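# Hang two metal bars on color-matched rack arms

## Task

Set each of the two metal bars across the two rack arms whose labels (each placed just over its arm) have the same color as that bar's painted ends. Both bars must end up lying on both of their rack arms and must stay there on their own, with no gripper supporting them. Finally open the grippers and pull the arms away.

## Robot and tools

Robot: two six-joint arms with parallel grippers, named left_arm and right_arm. The names do not refer to image sides; left_arm sits on the +y side. Scene frame: origin on the table top midway between the arms, +x out over the table, +z up. Base roots: left_arm at (+0.010, +0.290, 0) m, quat_wxyz (+1.000, 0, 0, +0.022); right_arm at (+0.050, -0.303, 0) m, quat_wxyz (+0.996, 0, 0, +0.089).

Joint order, per arm, everywhere: waist (joint1), shoulder (joint2), elbow (joint3), wrist pitch (joint4), wrist yaw (joint5), wrist roll (joint6). Stated ranges in rad: waist -2.618 to 3.054, shoulder 0.000 to 3.142, elbow 0.000 to 3.142, wrist pitch -1.571 to 1.571, wrist yaw -1.571 to 1.571, wrist roll -2.094 to 2.094. True ends may differ by up to 0.036 rad.

A row: one flat list of 14 numbers in [-1, 1] covering both arms even if one stays still: left_arm's 6 joint values then its gripper opening, then right_arm's 6 joint values then its opening. Joint values are scaled offsets, not angles: 1.0 equals 1.202 rad (waist), 1.258 (shoulder), 1.238 (elbow), 2.073 (wrist pitch), 2.022 (wrist yaw and wrist roll). Opening is absolute: +1 fully open, -1 closed.

execute_actions(actions): a list of up to 15 actions; each action is a table of up to 15 rows, each row run for one 1/30 s control step; a short table repeats its final row to fill 15 steps. Joint values in every row are offsets from the angles at the start of that action (for the first action, the latest reported angles), not from the previous row. If an action would push a joint more than 0.036 rad beyond its range it is rejected for both arms; a malformed action, or a bad first action, rejects the whole call. An empty list just returns state and images. "joint sent to its limit" means a joint was clamped at its end.

move(target, speed, blocking): target is one 14-number row as above; its joint values are offsets from the Joint positions in the latest result that shows them, so it names a fixed goal. All joints interpolate together and finish together, so the hand follows a curve; duration 0.5 to 10 s. speed (rad/s, 0.01 to 2, default 0.5) caps the joint with the longest way to go. Finger openings are applied at once. The move ignores obstacles and the other arm. Its result adds a move: line: ending (done, off_target, moving, held, fault), limits=held or limits=none, and each arm's joint farthest from target. With blocking=false the call returns after 0.5 s while motion continues; use wait(0) to check, or stop, before sending more rows or moves.

wait(seconds, 0 to 10): holds the last commands and returns state; ends early if a running move finishes. stop(): brakes a running move; it needs braking room, fingers keep going. zoom_image(camera, region): region [x0, y0, x1, y1] in pixels of that camera's latest image, at most 504 by 504; cameras cam_head_left, cam_head_right, cam_high, cam_low, cam_left_wrist, cam_right_wrist, all 504x504. read_manual gives only licence text. finished_scene(scene): pass the current scene's number once the bars rest correctly and the arms have let go; it cannot be undone.

Results: each arm's gripper pose (end_effector_position in m, end_effector_quat_wxyz) in the scene frame; the point lies between the finger pads just behind the tips, fingers along gripper +z, closing along y. Reported position can be off, more at long reach. Joint positions and Joint velocities list the six joints (rad, rad/s) then the pad gap (m; 0.087 open). Joint targets shows where joints are being driven now. grip_measured is the opening on the command scale, each gripper off by up to about 1 mm. Step readings list joint angles; HELD marks steps where an arm was held back. "joint command not followed" means a clearance check altered targets. Joint torques are raw drive outputs with offsets and noise.

Motion limits: each joint's target stays within a lead of its measured angle (0.202 waist, 0.258 shoulder, 0.238 elbow, 0.573 wrist pitch, 0.522 wrist yaw and roll, rad), and targets are scaled back if they would move the hand over 70 mm from where it is, so big moves take several actions; finish leftover motion with a new command. Friction may leave a joint up to about 0.031 rad off, and tiny commands may do nothing.

Gripping: command an opening roughly 0.02 below grip_measured for a firm hold, less for a lighter one; about 20 N per pad. Closing fast can squeeze harder or bounce open. Occasional tugs on held parts or pushes on loose ones may occur.

Avoid: dropping bars, knocking anything off the table, letting the arms collide or press on each other, fast impacts, driving targets far past contact, and long heavy holds (MOTOR HOT from 75 °C; at 90 °C the arm halts 10 s; at 100 °C it goes limp). Camera calibration (K, distortion, T_world_to_cam) is given per camera; fixed cameras may be off by a couple of degrees and millimetres.

Each tool is called after "Call:" as name(argument=value, ...) on one line, values as JSON.

## Session

Call:
execute_actions(actions=[])

Scene clock: 0.00 s.
left_arm: end_effector_position=(+0.3876, +0.3112, +0.3570) grip_measured=+0.999 end_effector_quat_wxyz=(+0.703, -0.023, +0.710, +0.014) | right_arm: end_effector_position=(+0.4230, -0.2384, +0.3584) grip_measured=+1.000 end_effector_quat_wxyz=(+0.703, -0.057, +0.706, +0.062)
Joint names: [waist, shoulder, elbow, wrist pitch, wrist yaw, wrist roll]
Joint positions: left_arm=[ 0.016  1.032  1.036 -0.015  0.008 -0.014  0.087] | right_arm=[-0.005  1.033  1.035 -0.005  0.005  0.007  0.087]
Joint velocities: left_arm=[ 0.002  0.017 -0.007 -0.007 -0.007 -0.081  0.002] | right_arm=[ 0.012 -0.022 -0.007 -0.022  0.037  0.007  0.   ]
Joint torques (N m, as the arm reports them, + toward a larger angle): no reading
Joint targets: left_arm=[0.016 1.032 1.036 -0.015 0.008 -0.014] | right_arm=[-0.005 1.033 1.035 -0.005 0.005 0.007]

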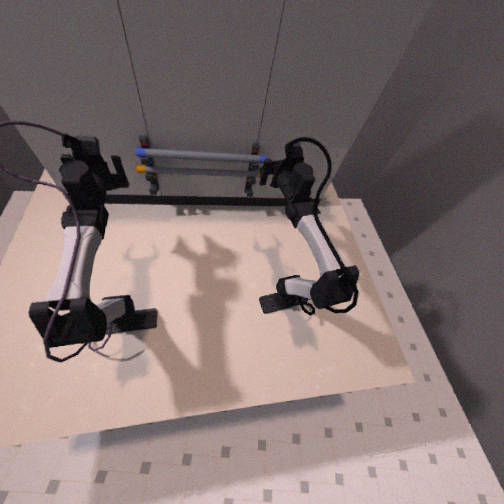

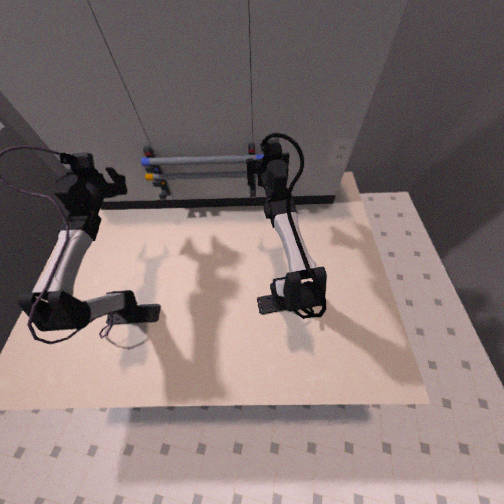

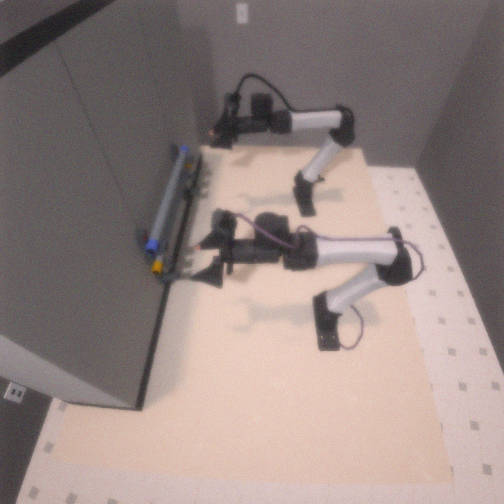

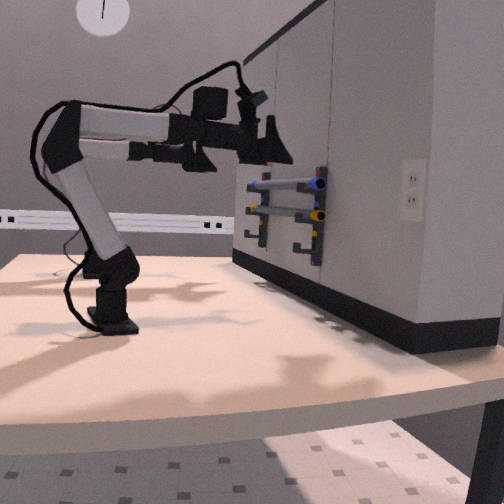

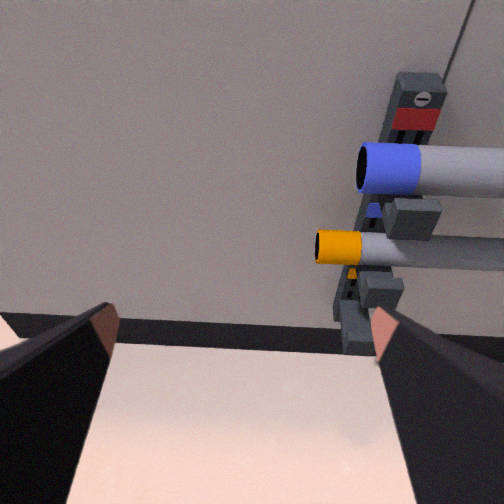

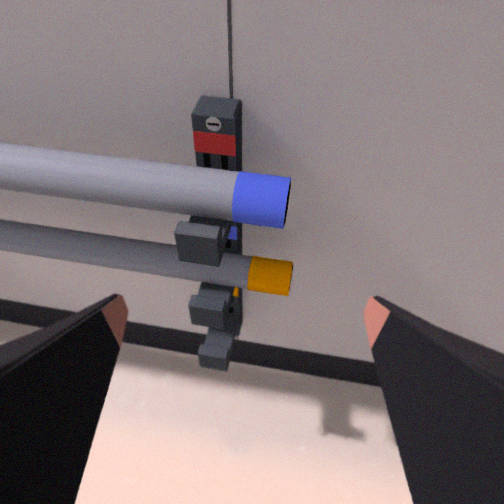

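Call:
move(target=[0.7,0,0,0,0,0,1, 0.595,0.525,-0.13,0.395,0.44,0.773,0.15], speed=0.9)

Scene clock: 4.90 s.
left_arm: end_effector_position=(+0.2484, +0.5839, +0.3570) grip_measured=+0.999 end_effector_quat_wxyz=(+0.638, -0.309, +0.640, +0.297) | right_arm: end_effector_position=(+0.4399, -0.0008, +0.2520) grip_measured=+0.150 end_effector_quat_wxyz=(+0.501, +0.499, +0.493, +0.507)
Joint names: [waist, shoulder, elbow, wrist pitch, wrist yaw, wrist roll]
Joint positions: left_arm=[ 0.85   1.032  1.036 -0.015  0.009 -0.014  0.087] | right_arm=[0.704 1.674 0.895 0.804 0.883 1.563 0.05 ]
Joint velocities: left_arm=[-0.012  0.007 -0.012  0.007  0.051  0.022 -0.   ] | right_arm=[-0.017 -0.002  0.012 -0.022  0.037 -0.022 -0.   ]
Joint torques (N m, as the arm reports them, + toward a larger angle): left_arm=[ 0.89 -2.36  8.93  2.34  0.    0.05] | right_arm=[ 0.11 -6.49  5.73  1.85  0.16 -0.08]
Joint targets: left_arm=[0.858 1.032 1.036 -0.015 0.008 -0.014] | right_arm=[0.710 1.693 0.874 0.814 0.895 1.570]
move: off_target (right_arm); limits=none; left_arm: farthest joint: the waist, 0.008 radians from its target (0.841 radians at the start); right_arm: farthest joint: the elbow, 0.021 radians from its target (0.161 radians at the start)
camera_calibration (this result's frames):
cam_left_wrist: T_world_to_cam=[[0.783838, -0.620417, 0.0260983, 0.156986], [-0.461163, -0.609752, -0.644617, 0.721235], [0.415845, 0.49324, -0.76406, 0.0184079], [0, 0, 0, 1]] pos_world=[0.201901, 0.528092, 0.474889]
cam_right_wrist: T_world_to_cam=[[-0.000724758, 0.000574472, -1, 0.248563], [-0.757631, 0.652682, 0.000924047, 0.35593], [0.652682, 0.757632, -0.0000377979, -0.144619], [0, 0, 0, 1]] pos_world=[0.364234, -0.122884, 0.248228]

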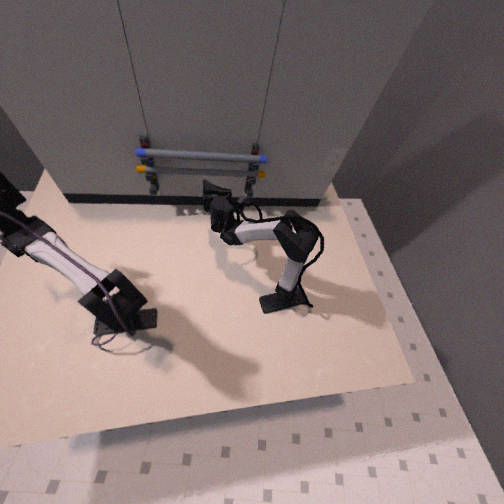

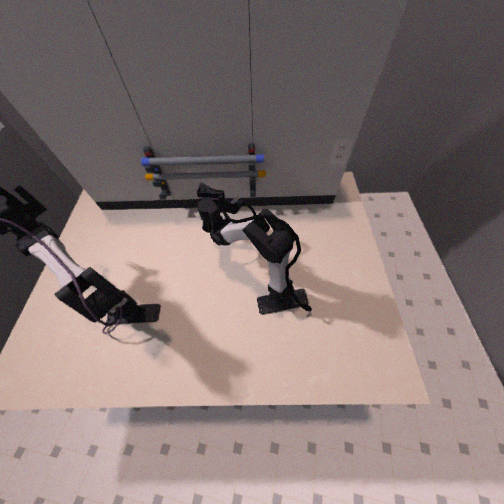

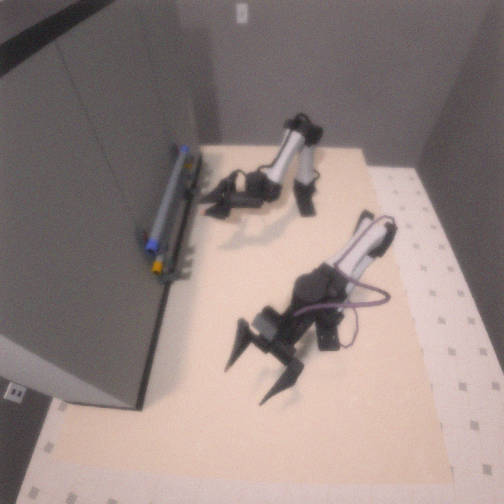

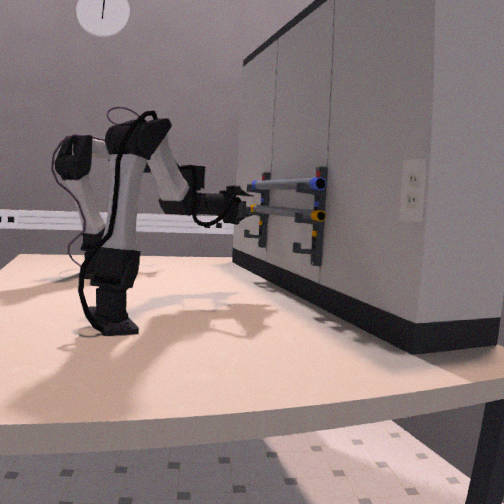

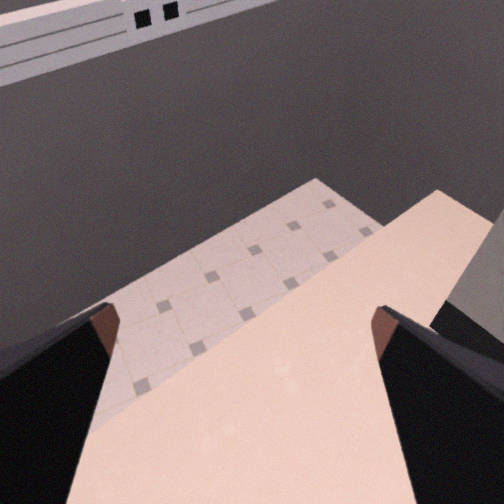

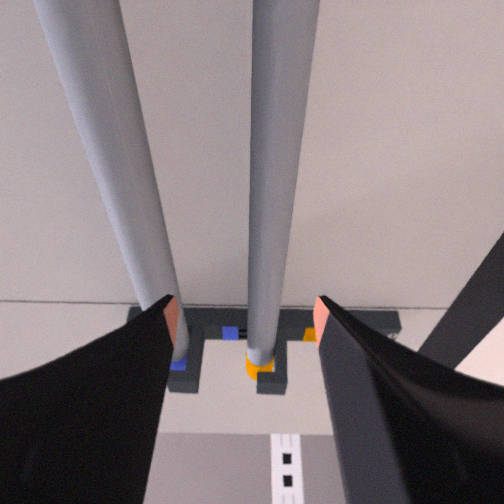

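Call:
move(target=[0,0,0,0,0,0,1, -0.148,0.195,0.225,-0.03,-0.09,0,0.15], speed=0.25)

Scene clock: 8.03 s.
left_arm: end_effector_position=(+0.2484, +0.5839, +0.3570) grip_measured=+0.999 end_effector_quat_wxyz=(+0.638, -0.309, +0.640, +0.297) | right_arm: end_effector_position=(+0.5276, -0.0012, +0.2469) grip_measured=+0.150 end_effector_quat_wxyz=(+0.503, +0.498, +0.494, +0.504)
Joint names: [waist, shoulder, elbow, wrist pitch, wrist yaw, wrist roll]
Joint positions: left_arm=[ 0.85   1.032  1.036 -0.015  0.009 -0.014  0.087] | right_arm=[0.533 1.894 1.153 0.76  0.713 1.564 0.05 ]
Joint velocities: left_arm=[-0.022 -0.007  0.012 -0.037  0.022 -0.007 -0.001] | right_arm=[ 0.007 -0.007  0.002 -0.066 -0.007  0.007 -0.001]
Joint torques (N m, as the arm reports them, + toward a larger angle): left_arm=[ 0.28 -2.39  8.93  2.31 -0.02  0.04] | right_arm=[-0.82 -8.38  9.42  1.64 -0.06 -0.15]
Joint targets: left_arm=[0.850 1.032 1.036 -0.015 0.009 -0.014] | right_arm=[0.526 1.919 1.174 0.742 0.701 1.563]
move: off_target (right_arm); limits=none; left_arm: farthest joint: the waist, 0.000 radians from its target (0.000 radians at the start); right_arm: farthest joint: the shoulder, 0.025 radians from its target (0.245 radians at the start)
camera_calibration (this result's frames):
cam_left_wrist: T_world_to_cam=[[0.783838, -0.620417, 0.0260983, 0.156986], [-0.461163, -0.609752, -0.644617, 0.721235], [0.415845, 0.49324, -0.76406, 0.0184079], [0, 0, 0, 1]] pos_world=[0.201901, 0.528092, 0.474889]
cam_right_wrist: T_world_to_cam=[[-0.00226498, -0.00604607, -0.999979, 0.24435], [-0.756862, 0.653571, -0.00223731, 0.423099], [0.653571, 0.756841, -0.00605637, -0.200542], [0, 0, 0, 1]] pos_world=[0.451849, -0.12327, 0.244077]

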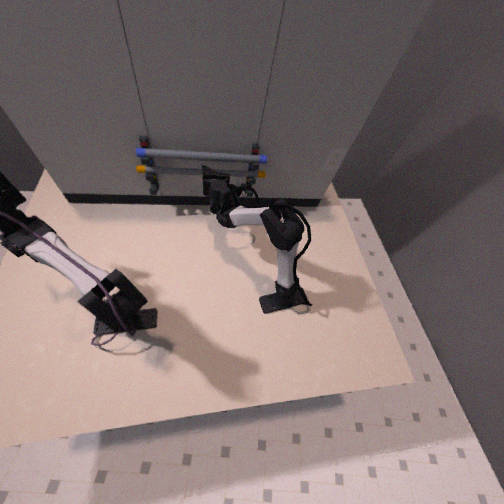

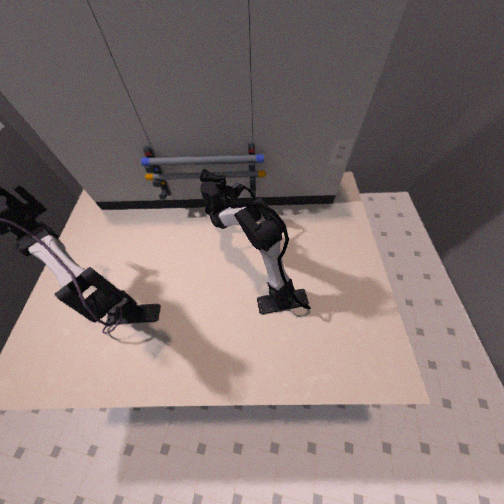

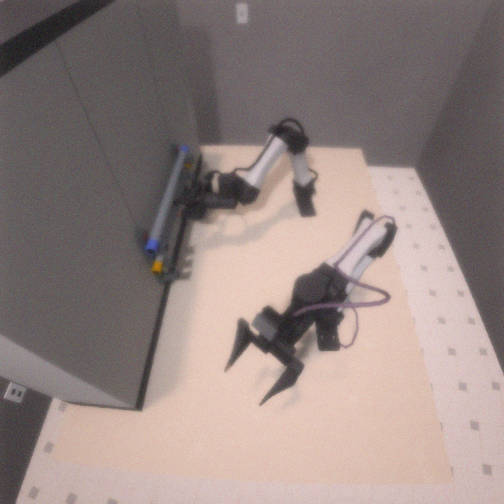

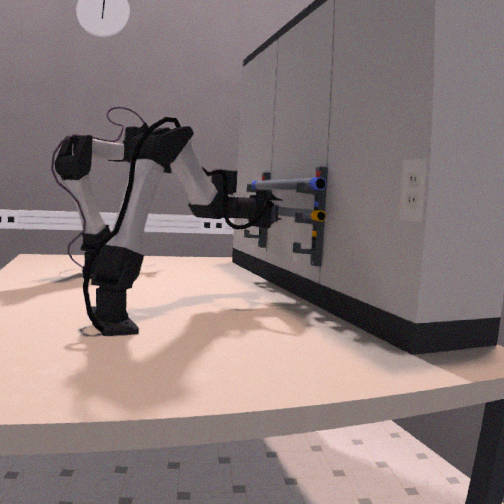

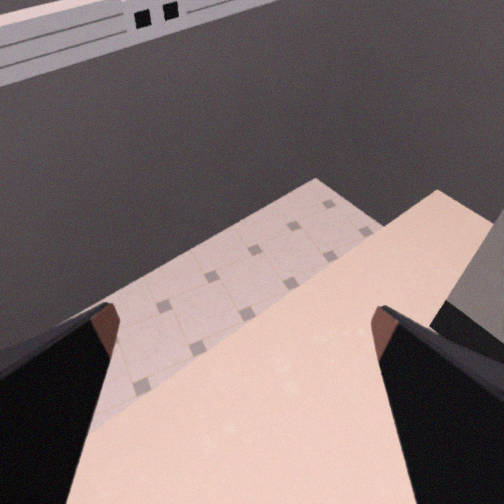

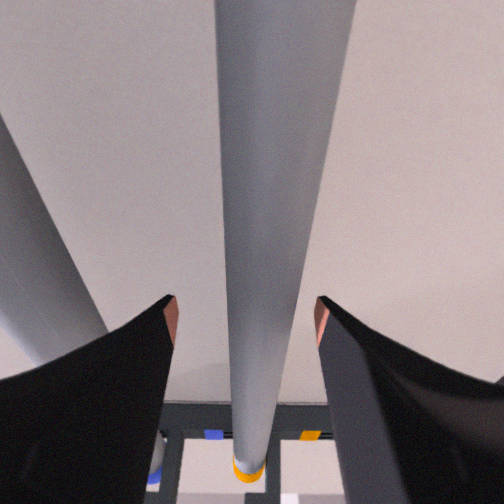

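Call:
execute_actions(actions=[[[0,0,0,0,0,0,1,0,0.032,0,0,0,0,0.15]],[[0,0,0,0,0,0,1,0,0,0,0,0,0,-0.2]],[[0,0,0,0,0,0,1,0,0,0,0,0,0,-0.4]],[[0,0,0,0,0,0,1,0,0,0,0,0,0,-0.5]]])

Scene clock: 11.67 s.
left_arm: end_effector_position=(+0.2484, +0.5839, +0.3570) grip_measured=+0.999 end_effector_quat_wxyz=(+0.638, -0.309, +0.640, +0.297) | right_arm: end_effector_position=(+0.5291, +0.0002, +0.2414) grip_measured=-0.449 end_effector_quat_wxyz=(+0.502, +0.499, +0.495, +0.504)
Joint names: [waist, shoulder, elbow, wrist pitch, wrist yaw, wrist roll]
Joint positions: left_arm=[ 0.85   1.032  1.036 -0.015  0.009 -0.014  0.087] | right_arm=[0.533 1.91  1.153 0.773 0.712 1.566 0.024]
Joint velocities: left_arm=[-0.012  0.002 -0.012  0.007 -0.022  0.022 -0.   ] | right_arm=[-0.007 -0.012 -0.007 -0.007 -0.022  0.022 -0.001]
Joint torques (N m, as the arm reports them, + toward a larger angle): left_arm=[ 0.29 -2.36  9.    2.31  0.    0.05] | right_arm=[ -0.29 -10.29   7.64   1.79   0.04  -0.16]
Joint targets: left_arm=[0.850 1.032 1.036 -0.015 0.009 -0.014] | right_arm=[0.533 1.910 1.153 0.770 0.712 1.565]
Step readings (joint positions; steps 1 to 15: 1st action; 16 to 30: 2nd action; 31 to 45: 3rd action; 46 to 60: 4th action):
0: left_arm=[0.850 1.032 1.036 -0.015 0.009 -0.014] | right_arm=[0.533 1.894 1.153 0.760 0.712 1.564]
1: left_arm=[0.850 1.032 1.036 -0.015 0.009 -0.014] | right_arm=[0.533 1.895 1.153 0.760 0.712 1.564]
2: left_arm=[0.850 1.032 1.036 -0.015 0.009 -0.014] | right_arm=[0.533 1.897 1.153 0.761 0.712 1.564]
4: left_arm=[0.850 1.032 1.036 -0.015 0.009 -0.014] | right_arm=[0.533 1.902 1.153 0.761 0.712 1.564]
8: left_arm=[0.850 1.032 1.036 -0.015 0.009 -0.014] | right_arm=[0.533 1.910 1.153 0.761 0.712 1.564]
15: left_arm=[0.850 1.032 1.036 -0.015 0.009 -0.014] | right_arm=[0.533 1.910 1.153 0.761 0.712 1.564]
16: left_arm=[0.850 1.032 1.036 -0.015 0.009 -0.014] | right_arm=[0.533 1.910 1.153 0.761 0.712 1.564]
17: left_arm=[0.850 1.032 1.036 -0.015 0.009 -0.014] | right_arm=[0.533 1.910 1.153 0.761 0.712 1.564]
19: left_arm=[0.850 1.032 1.036 -0.015 0.009 -0.014] | right_arm=[0.533 1.910 1.153 0.761 0.712 1.564]
23: left_arm=[0.850 1.032 1.036 -0.015 0.009 -0.014] | right_arm=[0.533 1.910 1.153 0.761 0.712 1.564]
30: left_arm=[0.850 1.032 1.036 -0.015 0.009 -0.014] | right_arm=[0.533 1.910 1.153 0.761 0.712 1.564]
31: left_arm=[0.850 1.032 1.036 -0.015 0.009 -0.014] | right_arm=[0.533 1.910 1.153 0.762 0.712 1.565]
32: left_arm=[0.850 1.032 1.036 -0.015 0.009 -0.014] | right_arm=[0.533 1.910 1.153 0.766 0.712 1.565]
34: left_arm=[0.850 1.032 1.036 -0.015 0.009 -0.014] | right_arm=[0.533 1.910 1.153 0.770 0.712 1.565]
38: left_arm=[0.850 1.032 1.036 -0.015 0.009 -0.014] | right_arm=[0.533 1.910 1.153 0.770 0.712 1.565]
45: left_arm=[0.850 1.032 1.036 -0.015 0.009 -0.014] | right_arm=[0.533 1.910 1.153 0.770 0.712 1.565]
46: left_arm=[0.850 1.032 1.036 -0.015 0.009 -0.014] | right_arm=[0.533 1.910 1.153 0.773 0.712 1.566]
47: left_arm=[0.850 1.032 1.036 -0.015 0.009 -0.014] | right_arm=[0.533 1.910 1.153 0.773 0.712 1.566]
49: left_arm=[0.850 1.032 1.036 -0.015 0.009 -0.014] | right_arm=[0.533 1.910 1.153 0.773 0.712 1.566]
53: left_arm=[0.850 1.032 1.036 -0.015 0.009 -0.014] | right_arm=[0.533 1.910 1.153 0.773 0.712 1.566]
60: Joint positions above
camera_calibration (this result's frames):
cam_left_wrist: T_world_to_cam=[[0.783838, -0.620417, 0.0260983, 0.156986], [-0.461163, -0.609752, -0.644617, 0.721235], [0.415845, 0.49324, -0.76406, 0.0184079], [0, 0, 0, 1]] pos_world=[0.201901, 0.528092, 0.474889]
cam_right_wrist: T_world_to_cam=[[-0.00456037, -0.0061432, -0.999971, 0.240037], [-0.75738, 0.652974, -0.000557435, 0.423144], [0.652958, 0.757355, -0.00763054, -0.201971], [0, 0, 0, 1]] pos_world=[0.453454, -0.121863, 0.238725]

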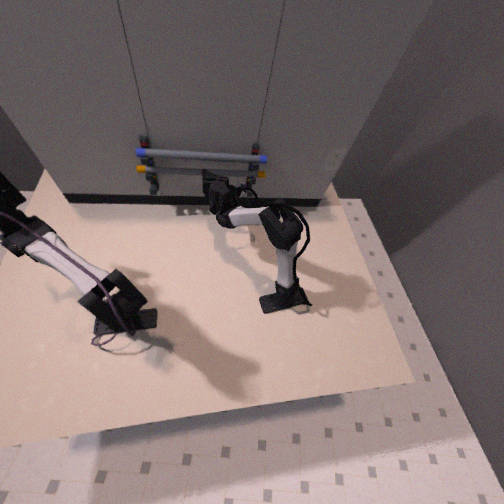

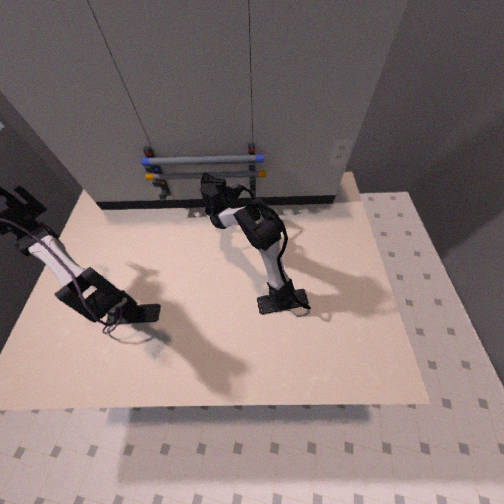

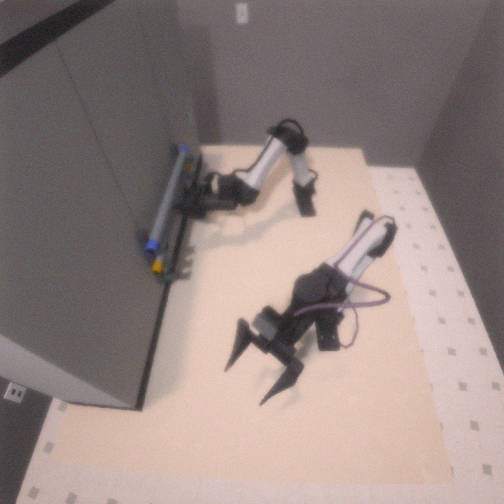

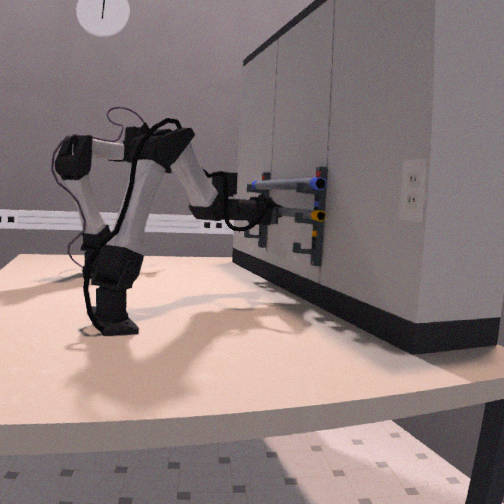

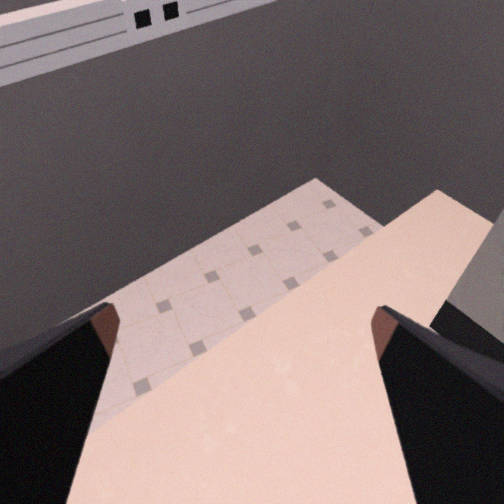

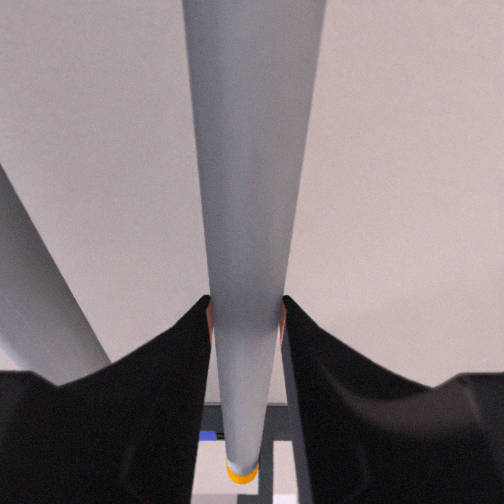

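Call:
move(target=[0,0,0,0,0,0,1, 0.008,-0.068,0.066,-0.04,0,0,-0.5], speed=0.08)

Call:
zoom_image(camera="cam_low", region=[210,150,350,280])

Scene clock: 15.00 s.
left_arm: end_effector_position=(+0.2484, +0.5839, +0.3570) grip_measured=+0.999 end_effector_quat_wxyz=(+0.638, -0.309, +0.640, +0.297) | right_arm: end_effector_position=(+0.5278, -0.0010, +0.2705) grip_measured=-0.449 end_effector_quat_wxyz=(+0.503, +0.498, +0.496, +0.503)
Joint names: [waist, shoulder, elbow, wrist pitch, wrist yaw, wrist roll]
Joint positions: left_arm=[ 0.85   1.032  1.036 -0.015  0.009 -0.014  0.087] | right_arm=[0.533 1.854 1.206 0.665 0.712 1.562 0.024]
Joint velocities: left_arm=[-0.012 -0.002 -0.012  0.007 -0.007 -0.037  0.   ] | right_arm=[-0.002 -0.012  0.002  0.007  0.007 -0.022 -0.   ]
Joint torques (N m, as the arm reports them, + toward a larger angle): left_arm=[ 0.3  -2.36  8.89  2.31  0.    0.03] | right_arm=[  0.3  -12.26  10.27   2.13   0.04  -0.12]
Joint targets: left_arm=[0.850 1.032 1.036 -0.015 0.009 -0.014] | right_arm=[0.543 1.824 1.235 0.691 0.712 1.566]
move: off_target (right_arm); limits=none; left_arm: farthest joint: the waist, 0.000 radians from its target (0.000 radians at the start); right_arm: farthest joint: the shoulder, 0.029 radians from its target (0.086 radians at the start)
camera_calibration (this result's frames):
cam_left_wrist: T_world_to_cam=[[0.783838, -0.620417, 0.0260983, 0.156986], [-0.461163, -0.609752, -0.644617, 0.721235], [0.415845, 0.49324, -0.76406, 0.0184079], [0, 0, 0, 1]] pos_world=[0.201901, 0.528092, 0.474889]
cam_right_wrist: T_world_to_cam=[[-0.00427713, -0.00970838, -0.999944, 0.268943], [-0.757348, 0.653004, -0.0031005, 0.423563], [0.652997, 0.757293, -0.0101456, -0.199288], [0, 0, 0, 1]] pos_world=[0.452069, -0.123058, 0.268219]

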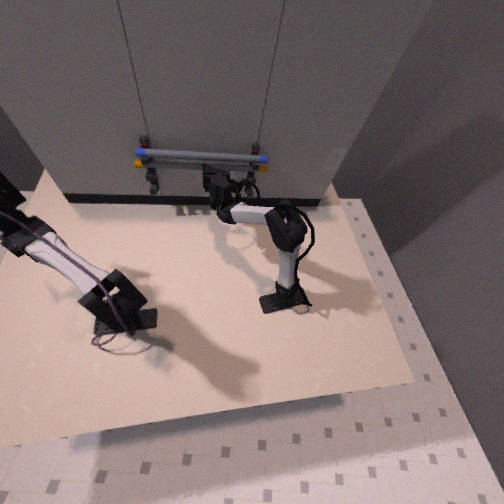

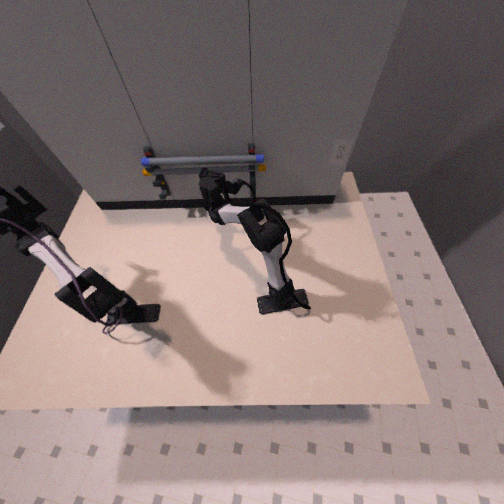

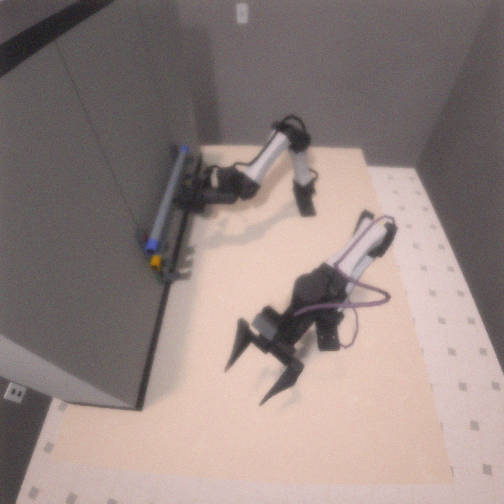

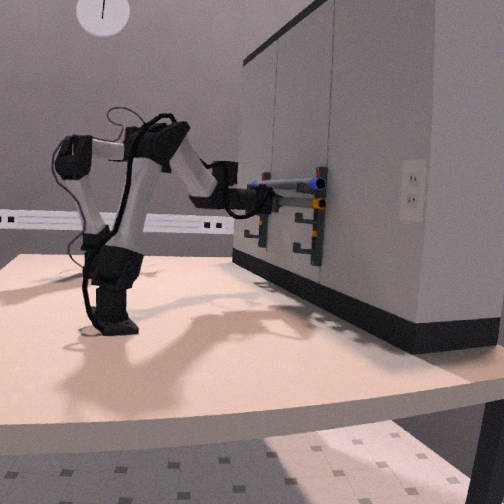

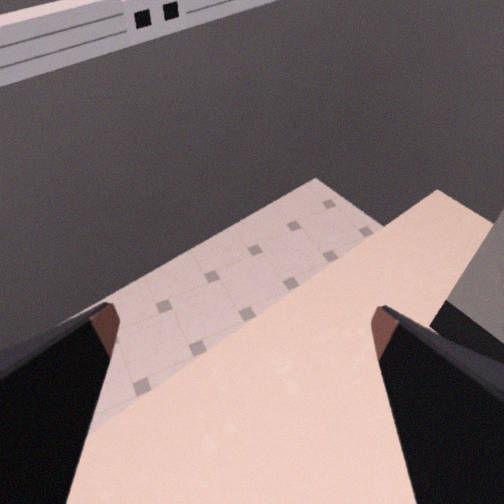

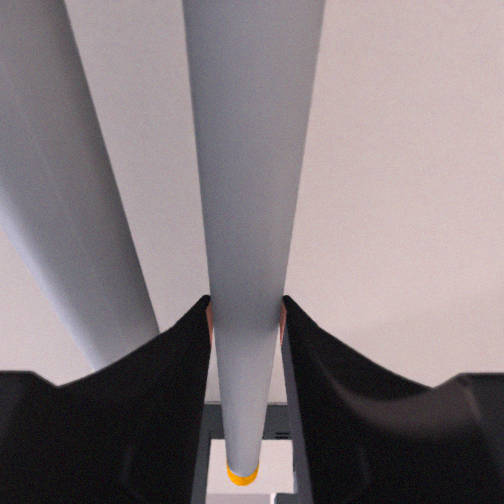

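Region (210, 150, 350, 280) of cam_low's 504x504 image, scaled by 3.600, with more detail than that image has; it fills the top 468 rows of this view, and the rest is white.

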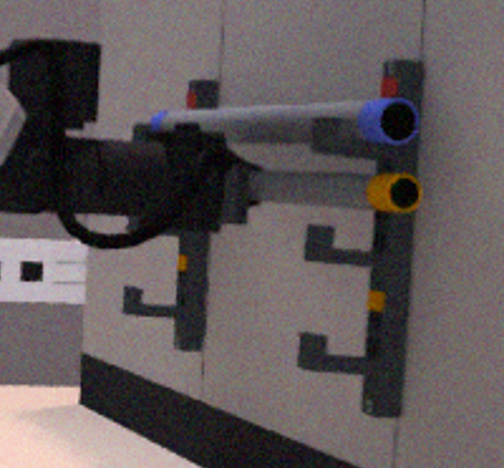

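Call:
move(target=[0,0,0,0,0,0,1, 0.131,-0.18,-0.195,0.036,0.078,0,-0.5], speed=0.1)

Scene clock: 20.37 s.
left_arm: end_effector_position=(+0.2484, +0.5839, +0.3570) grip_measured=+0.999 end_effector_quat_wxyz=(+0.638, -0.309, +0.640, +0.297) | right_arm: end_effector_position=(+0.4508, +0.0006, +0.2701) grip_measured=-0.449 end_effector_quat_wxyz=(+0.503, +0.496, +0.501, +0.499)
Joint names: [waist, shoulder, elbow, wrist pitch, wrist yaw, wrist roll]
Joint positions: left_arm=[ 0.85   1.032  1.036 -0.015  0.009 -0.014  0.087] | right_arm=[0.681 1.659 0.979 0.687 0.858 1.557 0.024]
Joint velocities: left_arm=[ 0.022  0.017 -0.017 -0.037 -0.007 -0.007  0.001] | right_arm=[-0.002  0.007 -0.007  0.037 -0.007  0.022  0.   ]
Joint torques (N m, as the arm reports them, + toward a larger angle): left_arm=[ 0.22 -2.35  8.93  2.3   0.    0.04] | right_arm=[  0.38 -10.35   6.56   2.31   0.15  -0.09]
Joint targets: left_arm=[0.850 1.032 1.036 -0.015 0.009 -0.014] | right_arm=[0.691 1.627 0.964 0.739 0.870 1.562]
move: off_target (right_arm); limits=none; left_arm: farthest joint: the waist, 0.000 radians from its target (0.000 radians at the start); right_arm: farthest joint: the wrist pitch, 0.052 radians from its target (0.075 radians at the start)
camera_calibration (this result's frames):
cam_left_wrist: T_world_to_cam=[[0.783838, -0.620417, 0.0260983, 0.156986], [-0.461163, -0.609752, -0.644617, 0.721235], [0.415845, 0.49324, -0.76406, 0.0184079], [0, 0, 0, 1]] pos_world=[0.201901, 0.528092, 0.474889]
cam_right_wrist: T_world_to_cam=[[-0.0121889, -0.0201858, -0.999722, 0.271714], [-0.759095, 0.650968, -0.00388885, 0.365275], [0.650866, 0.758836, -0.0232575, -0.145761], [0, 0, 0, 1]] pos_world=[0.375462, -0.121689, 0.269669]

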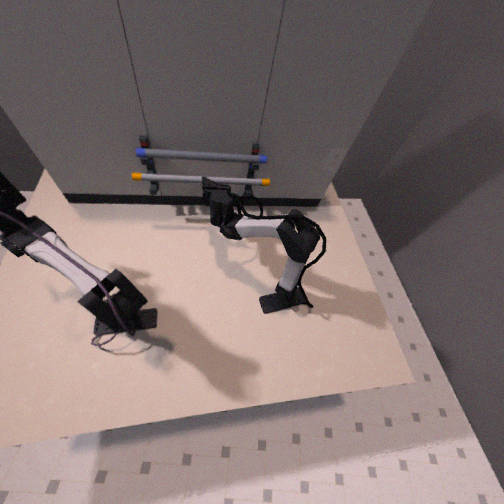

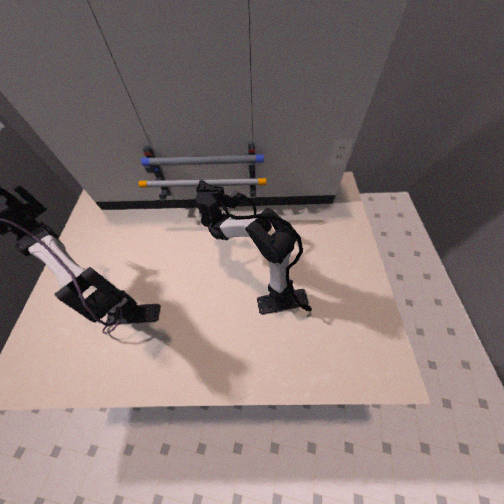

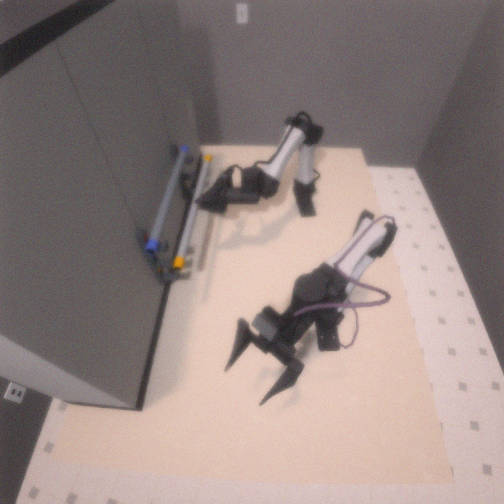

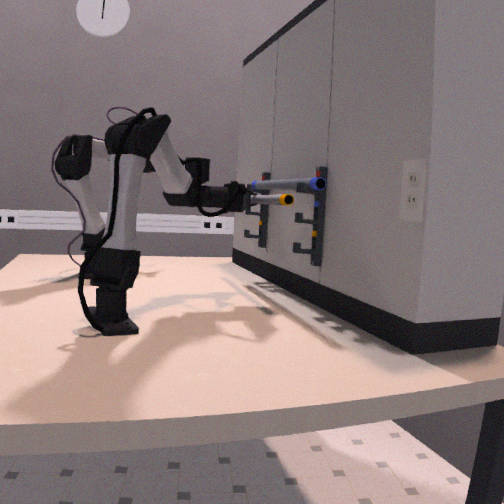

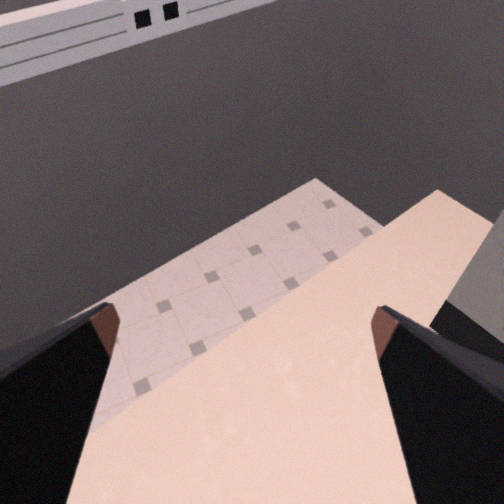

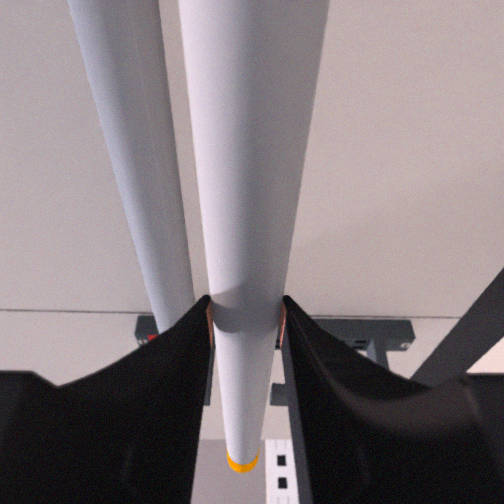

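Call:
move(target=[0,0,0,0,0,0,1, 0,0.146,-0.132,0.185,0,0.009,-0.5], speed=0.2)

Call:
zoom_image(camera="cam_low", region=[210,150,350,280])

Scene clock: 25.63 s.
left_arm: end_effector_position=(+0.2484, +0.5839, +0.3570) grip_measured=+0.999 end_effector_quat_wxyz=(+0.638, -0.309, +0.640, +0.297) | right_arm: end_effector_position=(+0.4502, -0.0004, +0.1975) grip_measured=-0.449 end_effector_quat_wxyz=(+0.502, +0.498, +0.497, +0.503)
Joint names: [waist, shoulder, elbow, wrist pitch, wrist yaw, wrist roll]
Joint positions: left_arm=[ 0.85   1.032  1.036 -0.015  0.009 -0.014  0.087] | right_arm=[0.681 1.832 0.829 1.018 0.859 1.561 0.024]
Joint velocities: left_arm=[-0.007  0.002 -0.017 -0.051  0.007 -0.037  0.   ] | right_arm=[-0.007 -0.002 -0.007  0.022  0.066  0.037  0.   ]
Joint torques (N m, as the arm reports them, + toward a larger angle): left_arm=[ 0.34 -2.41  8.97  2.34 -0.01  0.05] | right_arm=[-0.24 -7.81  5.57  2.29  0.04  0.05]
Joint targets: left_arm=[0.850 1.032 1.036 -0.015 0.009 -0.014] | right_arm=[0.681 1.843 0.816 1.071 0.858 1.575]
move: off_target (right_arm); limits=none; left_arm: farthest joint: the waist, 0.000 radians from its target (0.000 radians at the start); right_arm: farthest joint: the wrist pitch, 0.052 radians from its target (0.383 radians at the start)
camera_calibration (this result's frames):
cam_left_wrist: T_world_to_cam=[[0.783838, -0.620417, 0.0260983, 0.156986], [-0.461163, -0.609752, -0.644617, 0.721235], [0.415845, 0.49324, -0.76406, 0.0184079], [0, 0, 0, 1]] pos_world=[0.201901, 0.528092, 0.474889]
cam_right_wrist: T_world_to_cam=[[-0.00648747, -0.00894797, -0.999939, 0.196632], [-0.758358, 0.651837, -0.000912854, 0.364236], [0.651806, 0.758306, -0.0110145, -0.149143], [0, 0, 0, 1]] pos_world=[0.374709, -0.122568, 0.19531]

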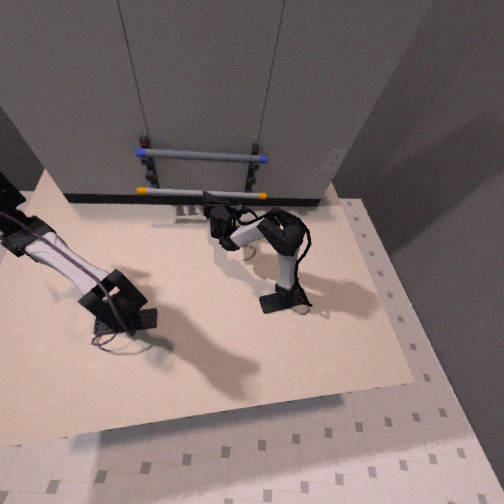

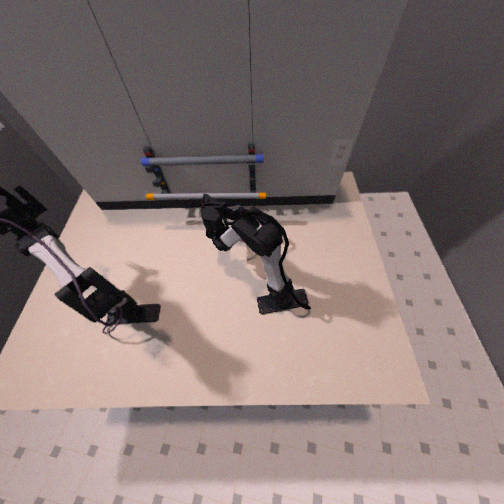

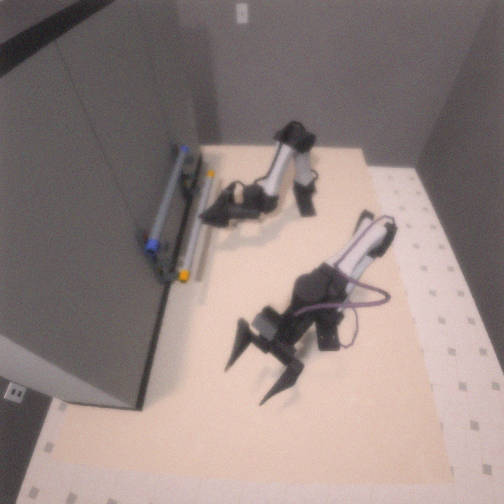

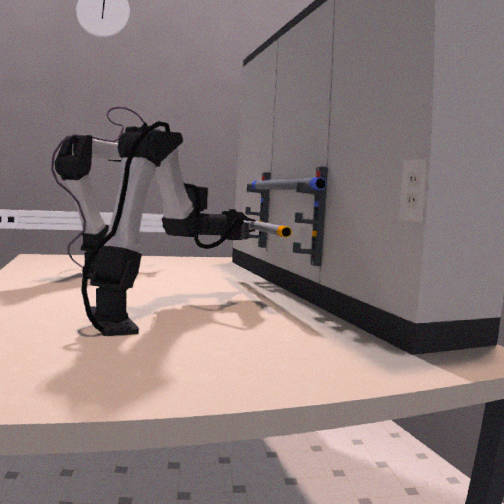

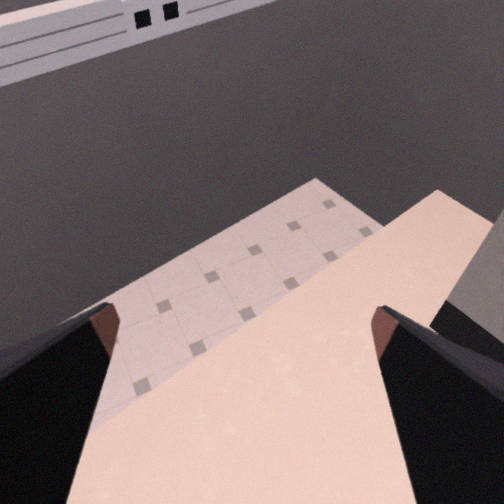

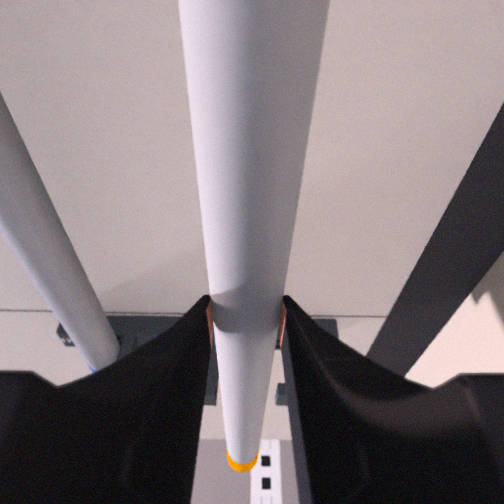

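Region (210, 150, 350, 280) of cam_low's 504x504 image, scaled by 3.600, with more detail than that image has; it fills the top 468 rows of this view, and the rest is white.

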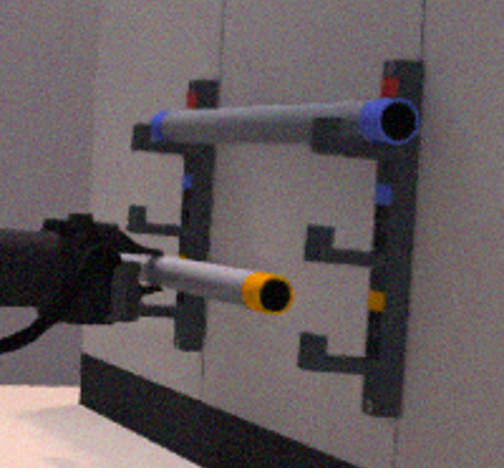

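Call:
execute_actions(actions=[[[0,0,0,0,0,0,1,-0.0216,0.0255,0.0485,0.012,-0.0143,0,-0.5]],[[0,0,0,0,0,0,1,-0.0216,0.0255,0.0485,0.012,-0.0143,0,-0.5]],[[0,0,0,0,0,0,1,-0.0216,0.0255,0.0485,0.0082,-0.0143,0,-0.5]]])

Scene clock: 30.33 s.
left_arm: end_effector_position=(+0.2484, +0.5839, +0.3570) grip_measured=+0.999 end_effector_quat_wxyz=(+0.638, -0.309, +0.640, +0.297) | right_arm: end_effector_position=(+0.4783, +0.0008, +0.2057) grip_measured=-0.449 end_effector_quat_wxyz=(+0.506, +0.497, +0.489, +0.509)
Joint names: [waist, shoulder, elbow, wrist pitch, wrist yaw, wrist roll]
Joint positions: left_arm=[ 0.85   1.032  1.036 -0.015  0.009 -0.014  0.087] | right_arm=[0.627 1.888 0.922 1.008 0.81  1.551 0.024]
Joint velocities: left_arm=[-0.002  0.017  0.002 -0.037 -0.007 -0.037  0.   ] | right_arm=[ 0.017  0.017 -0.002 -0.007  0.022  0.081 -0.001]
Joint torques (N m, as the arm reports them, + toward a larger angle): left_arm=[ 0.25 -2.36  8.92  2.31  0.02  0.04] | right_arm=[-0.84 -8.34  9.19  2.04 -0.04 -0.12]
Joint targets: left_arm=[0.850 1.032 1.036 -0.015 0.009 -0.014] | right_arm=[0.619 1.901 0.951 1.033 0.797 1.554]
Step readings (joint positions; steps 1 to 15: 1st action; 16 to 30: 2nd action; 31 to 45: 3rd action):
0: left_arm=[0.850 1.032 1.036 -0.015 0.009 -0.014] | right_arm=[0.681 1.832 0.829 1.019 0.859 1.561]
1: left_arm=[0.850 1.032 1.036 -0.015 0.009 -0.014] | right_arm=[0.680 1.834 0.833 1.018 0.858 1.561]
2: left_arm=[0.850 1.032 1.036 -0.015 0.009 -0.014] | right_arm=[0.677 1.840 0.843 1.018 0.854 1.560]
4: left_arm=[0.850 1.032 1.036 -0.015 0.009 -0.014] | right_arm=[0.669 1.849 0.857 1.018 0.848 1.559]
8: left_arm=[0.850 1.032 1.036 -0.015 0.009 -0.014] | right_arm=[0.663 1.850 0.860 1.018 0.845 1.558]
15: left_arm=[0.850 1.032 1.036 -0.015 0.009 -0.014] | right_arm=[0.663 1.850 0.860 1.018 0.842 1.558]
16: left_arm=[0.850 1.032 1.036 -0.015 0.009 -0.014] | right_arm=[0.662 1.853 0.865 1.017 0.841 1.557]
17: left_arm=[0.850 1.032 1.036 -0.015 0.009 -0.014] | right_arm=[0.659 1.859 0.874 1.016 0.838 1.556]
19: left_arm=[0.850 1.032 1.036 -0.015 0.009 -0.014] | right_arm=[0.651 1.868 0.888 1.016 0.832 1.556]
23: left_arm=[0.850 1.032 1.036 -0.015 0.009 -0.014] | right_arm=[0.646 1.869 0.891 1.016 0.829 1.555]
30: left_arm=[0.850 1.032 1.036 -0.015 0.009 -0.014] | right_arm=[0.646 1.869 0.891 1.016 0.826 1.554]
31: left_arm=[0.850 1.032 1.036 -0.015 0.009 -0.014] | right_arm=[0.644 1.871 0.895 1.015 0.825 1.554]
32: left_arm=[0.850 1.032 1.036 -0.015 0.009 -0.014] | right_arm=[0.641 1.877 0.905 1.013 0.821 1.553]
34: left_arm=[0.850 1.032 1.036 -0.015 0.009 -0.014] | right_arm=[0.633 1.886 0.919 1.012 0.815 1.552]
38: left_arm=[0.850 1.032 1.036 -0.015 0.009 -0.014] | right_arm=[0.627 1.888 0.922 1.010 0.813 1.551]
45: Joint positions above
camera_calibration (this result's frames):
cam_left_wrist: T_world_to_cam=[[0.783838, -0.620417, 0.0260983, 0.156986], [-0.461163, -0.609752, -0.644617, 0.721235], [0.415845, 0.49324, -0.76406, 0.0184079], [0, 0, 0, 1]] pos_world=[0.201901, 0.528092, 0.474889]
cam_right_wrist: T_world_to_cam=[[0.012492, -0.000874728, -0.999922, 0.19596], [-0.754612, 0.656095, -0.0100013, 0.384892], [0.656052, 0.754678, 0.00753587, -0.174047], [0, 0, 0, 1]] pos_world=[0.40218, -0.121005, 0.201106]

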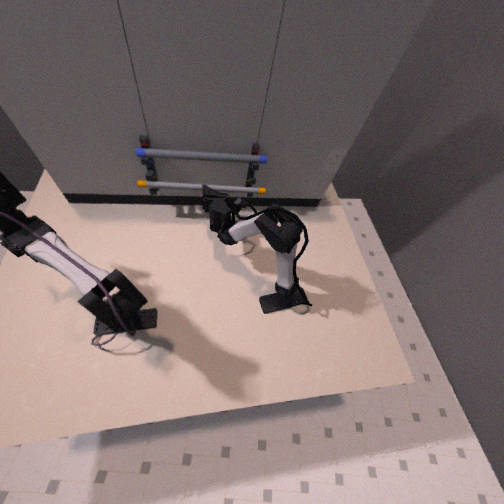

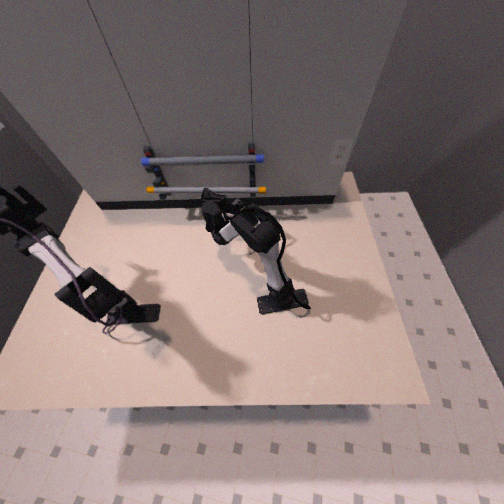

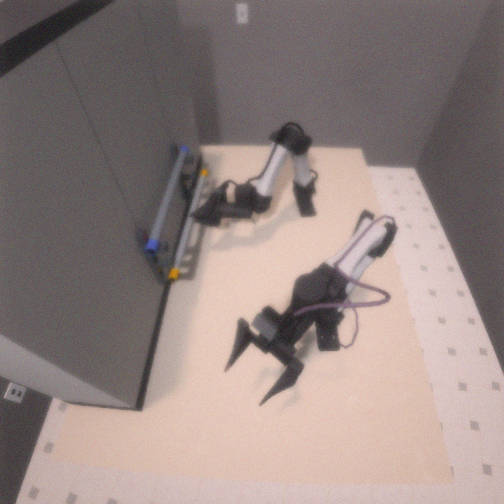

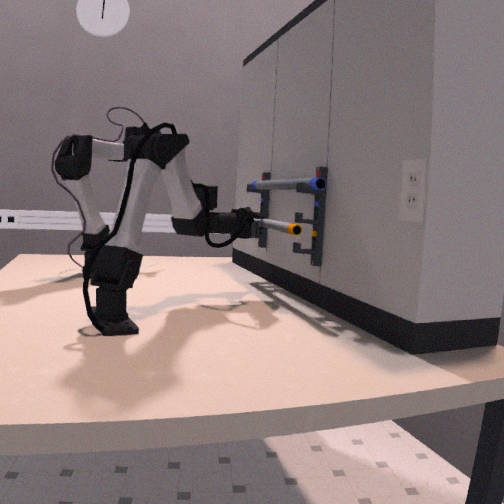

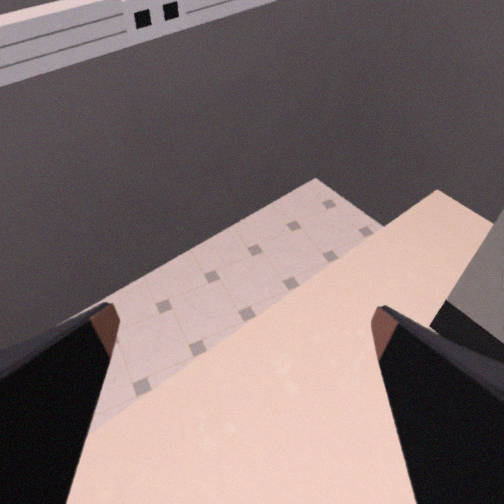

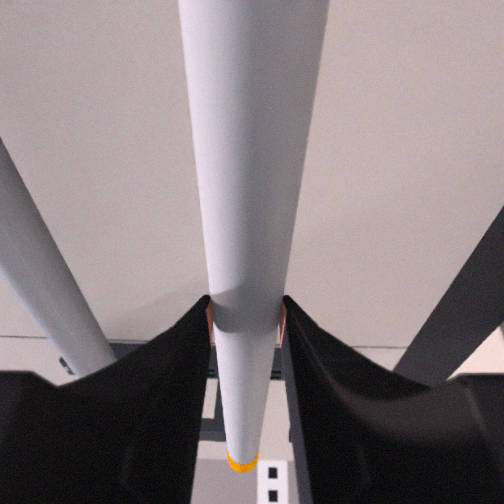

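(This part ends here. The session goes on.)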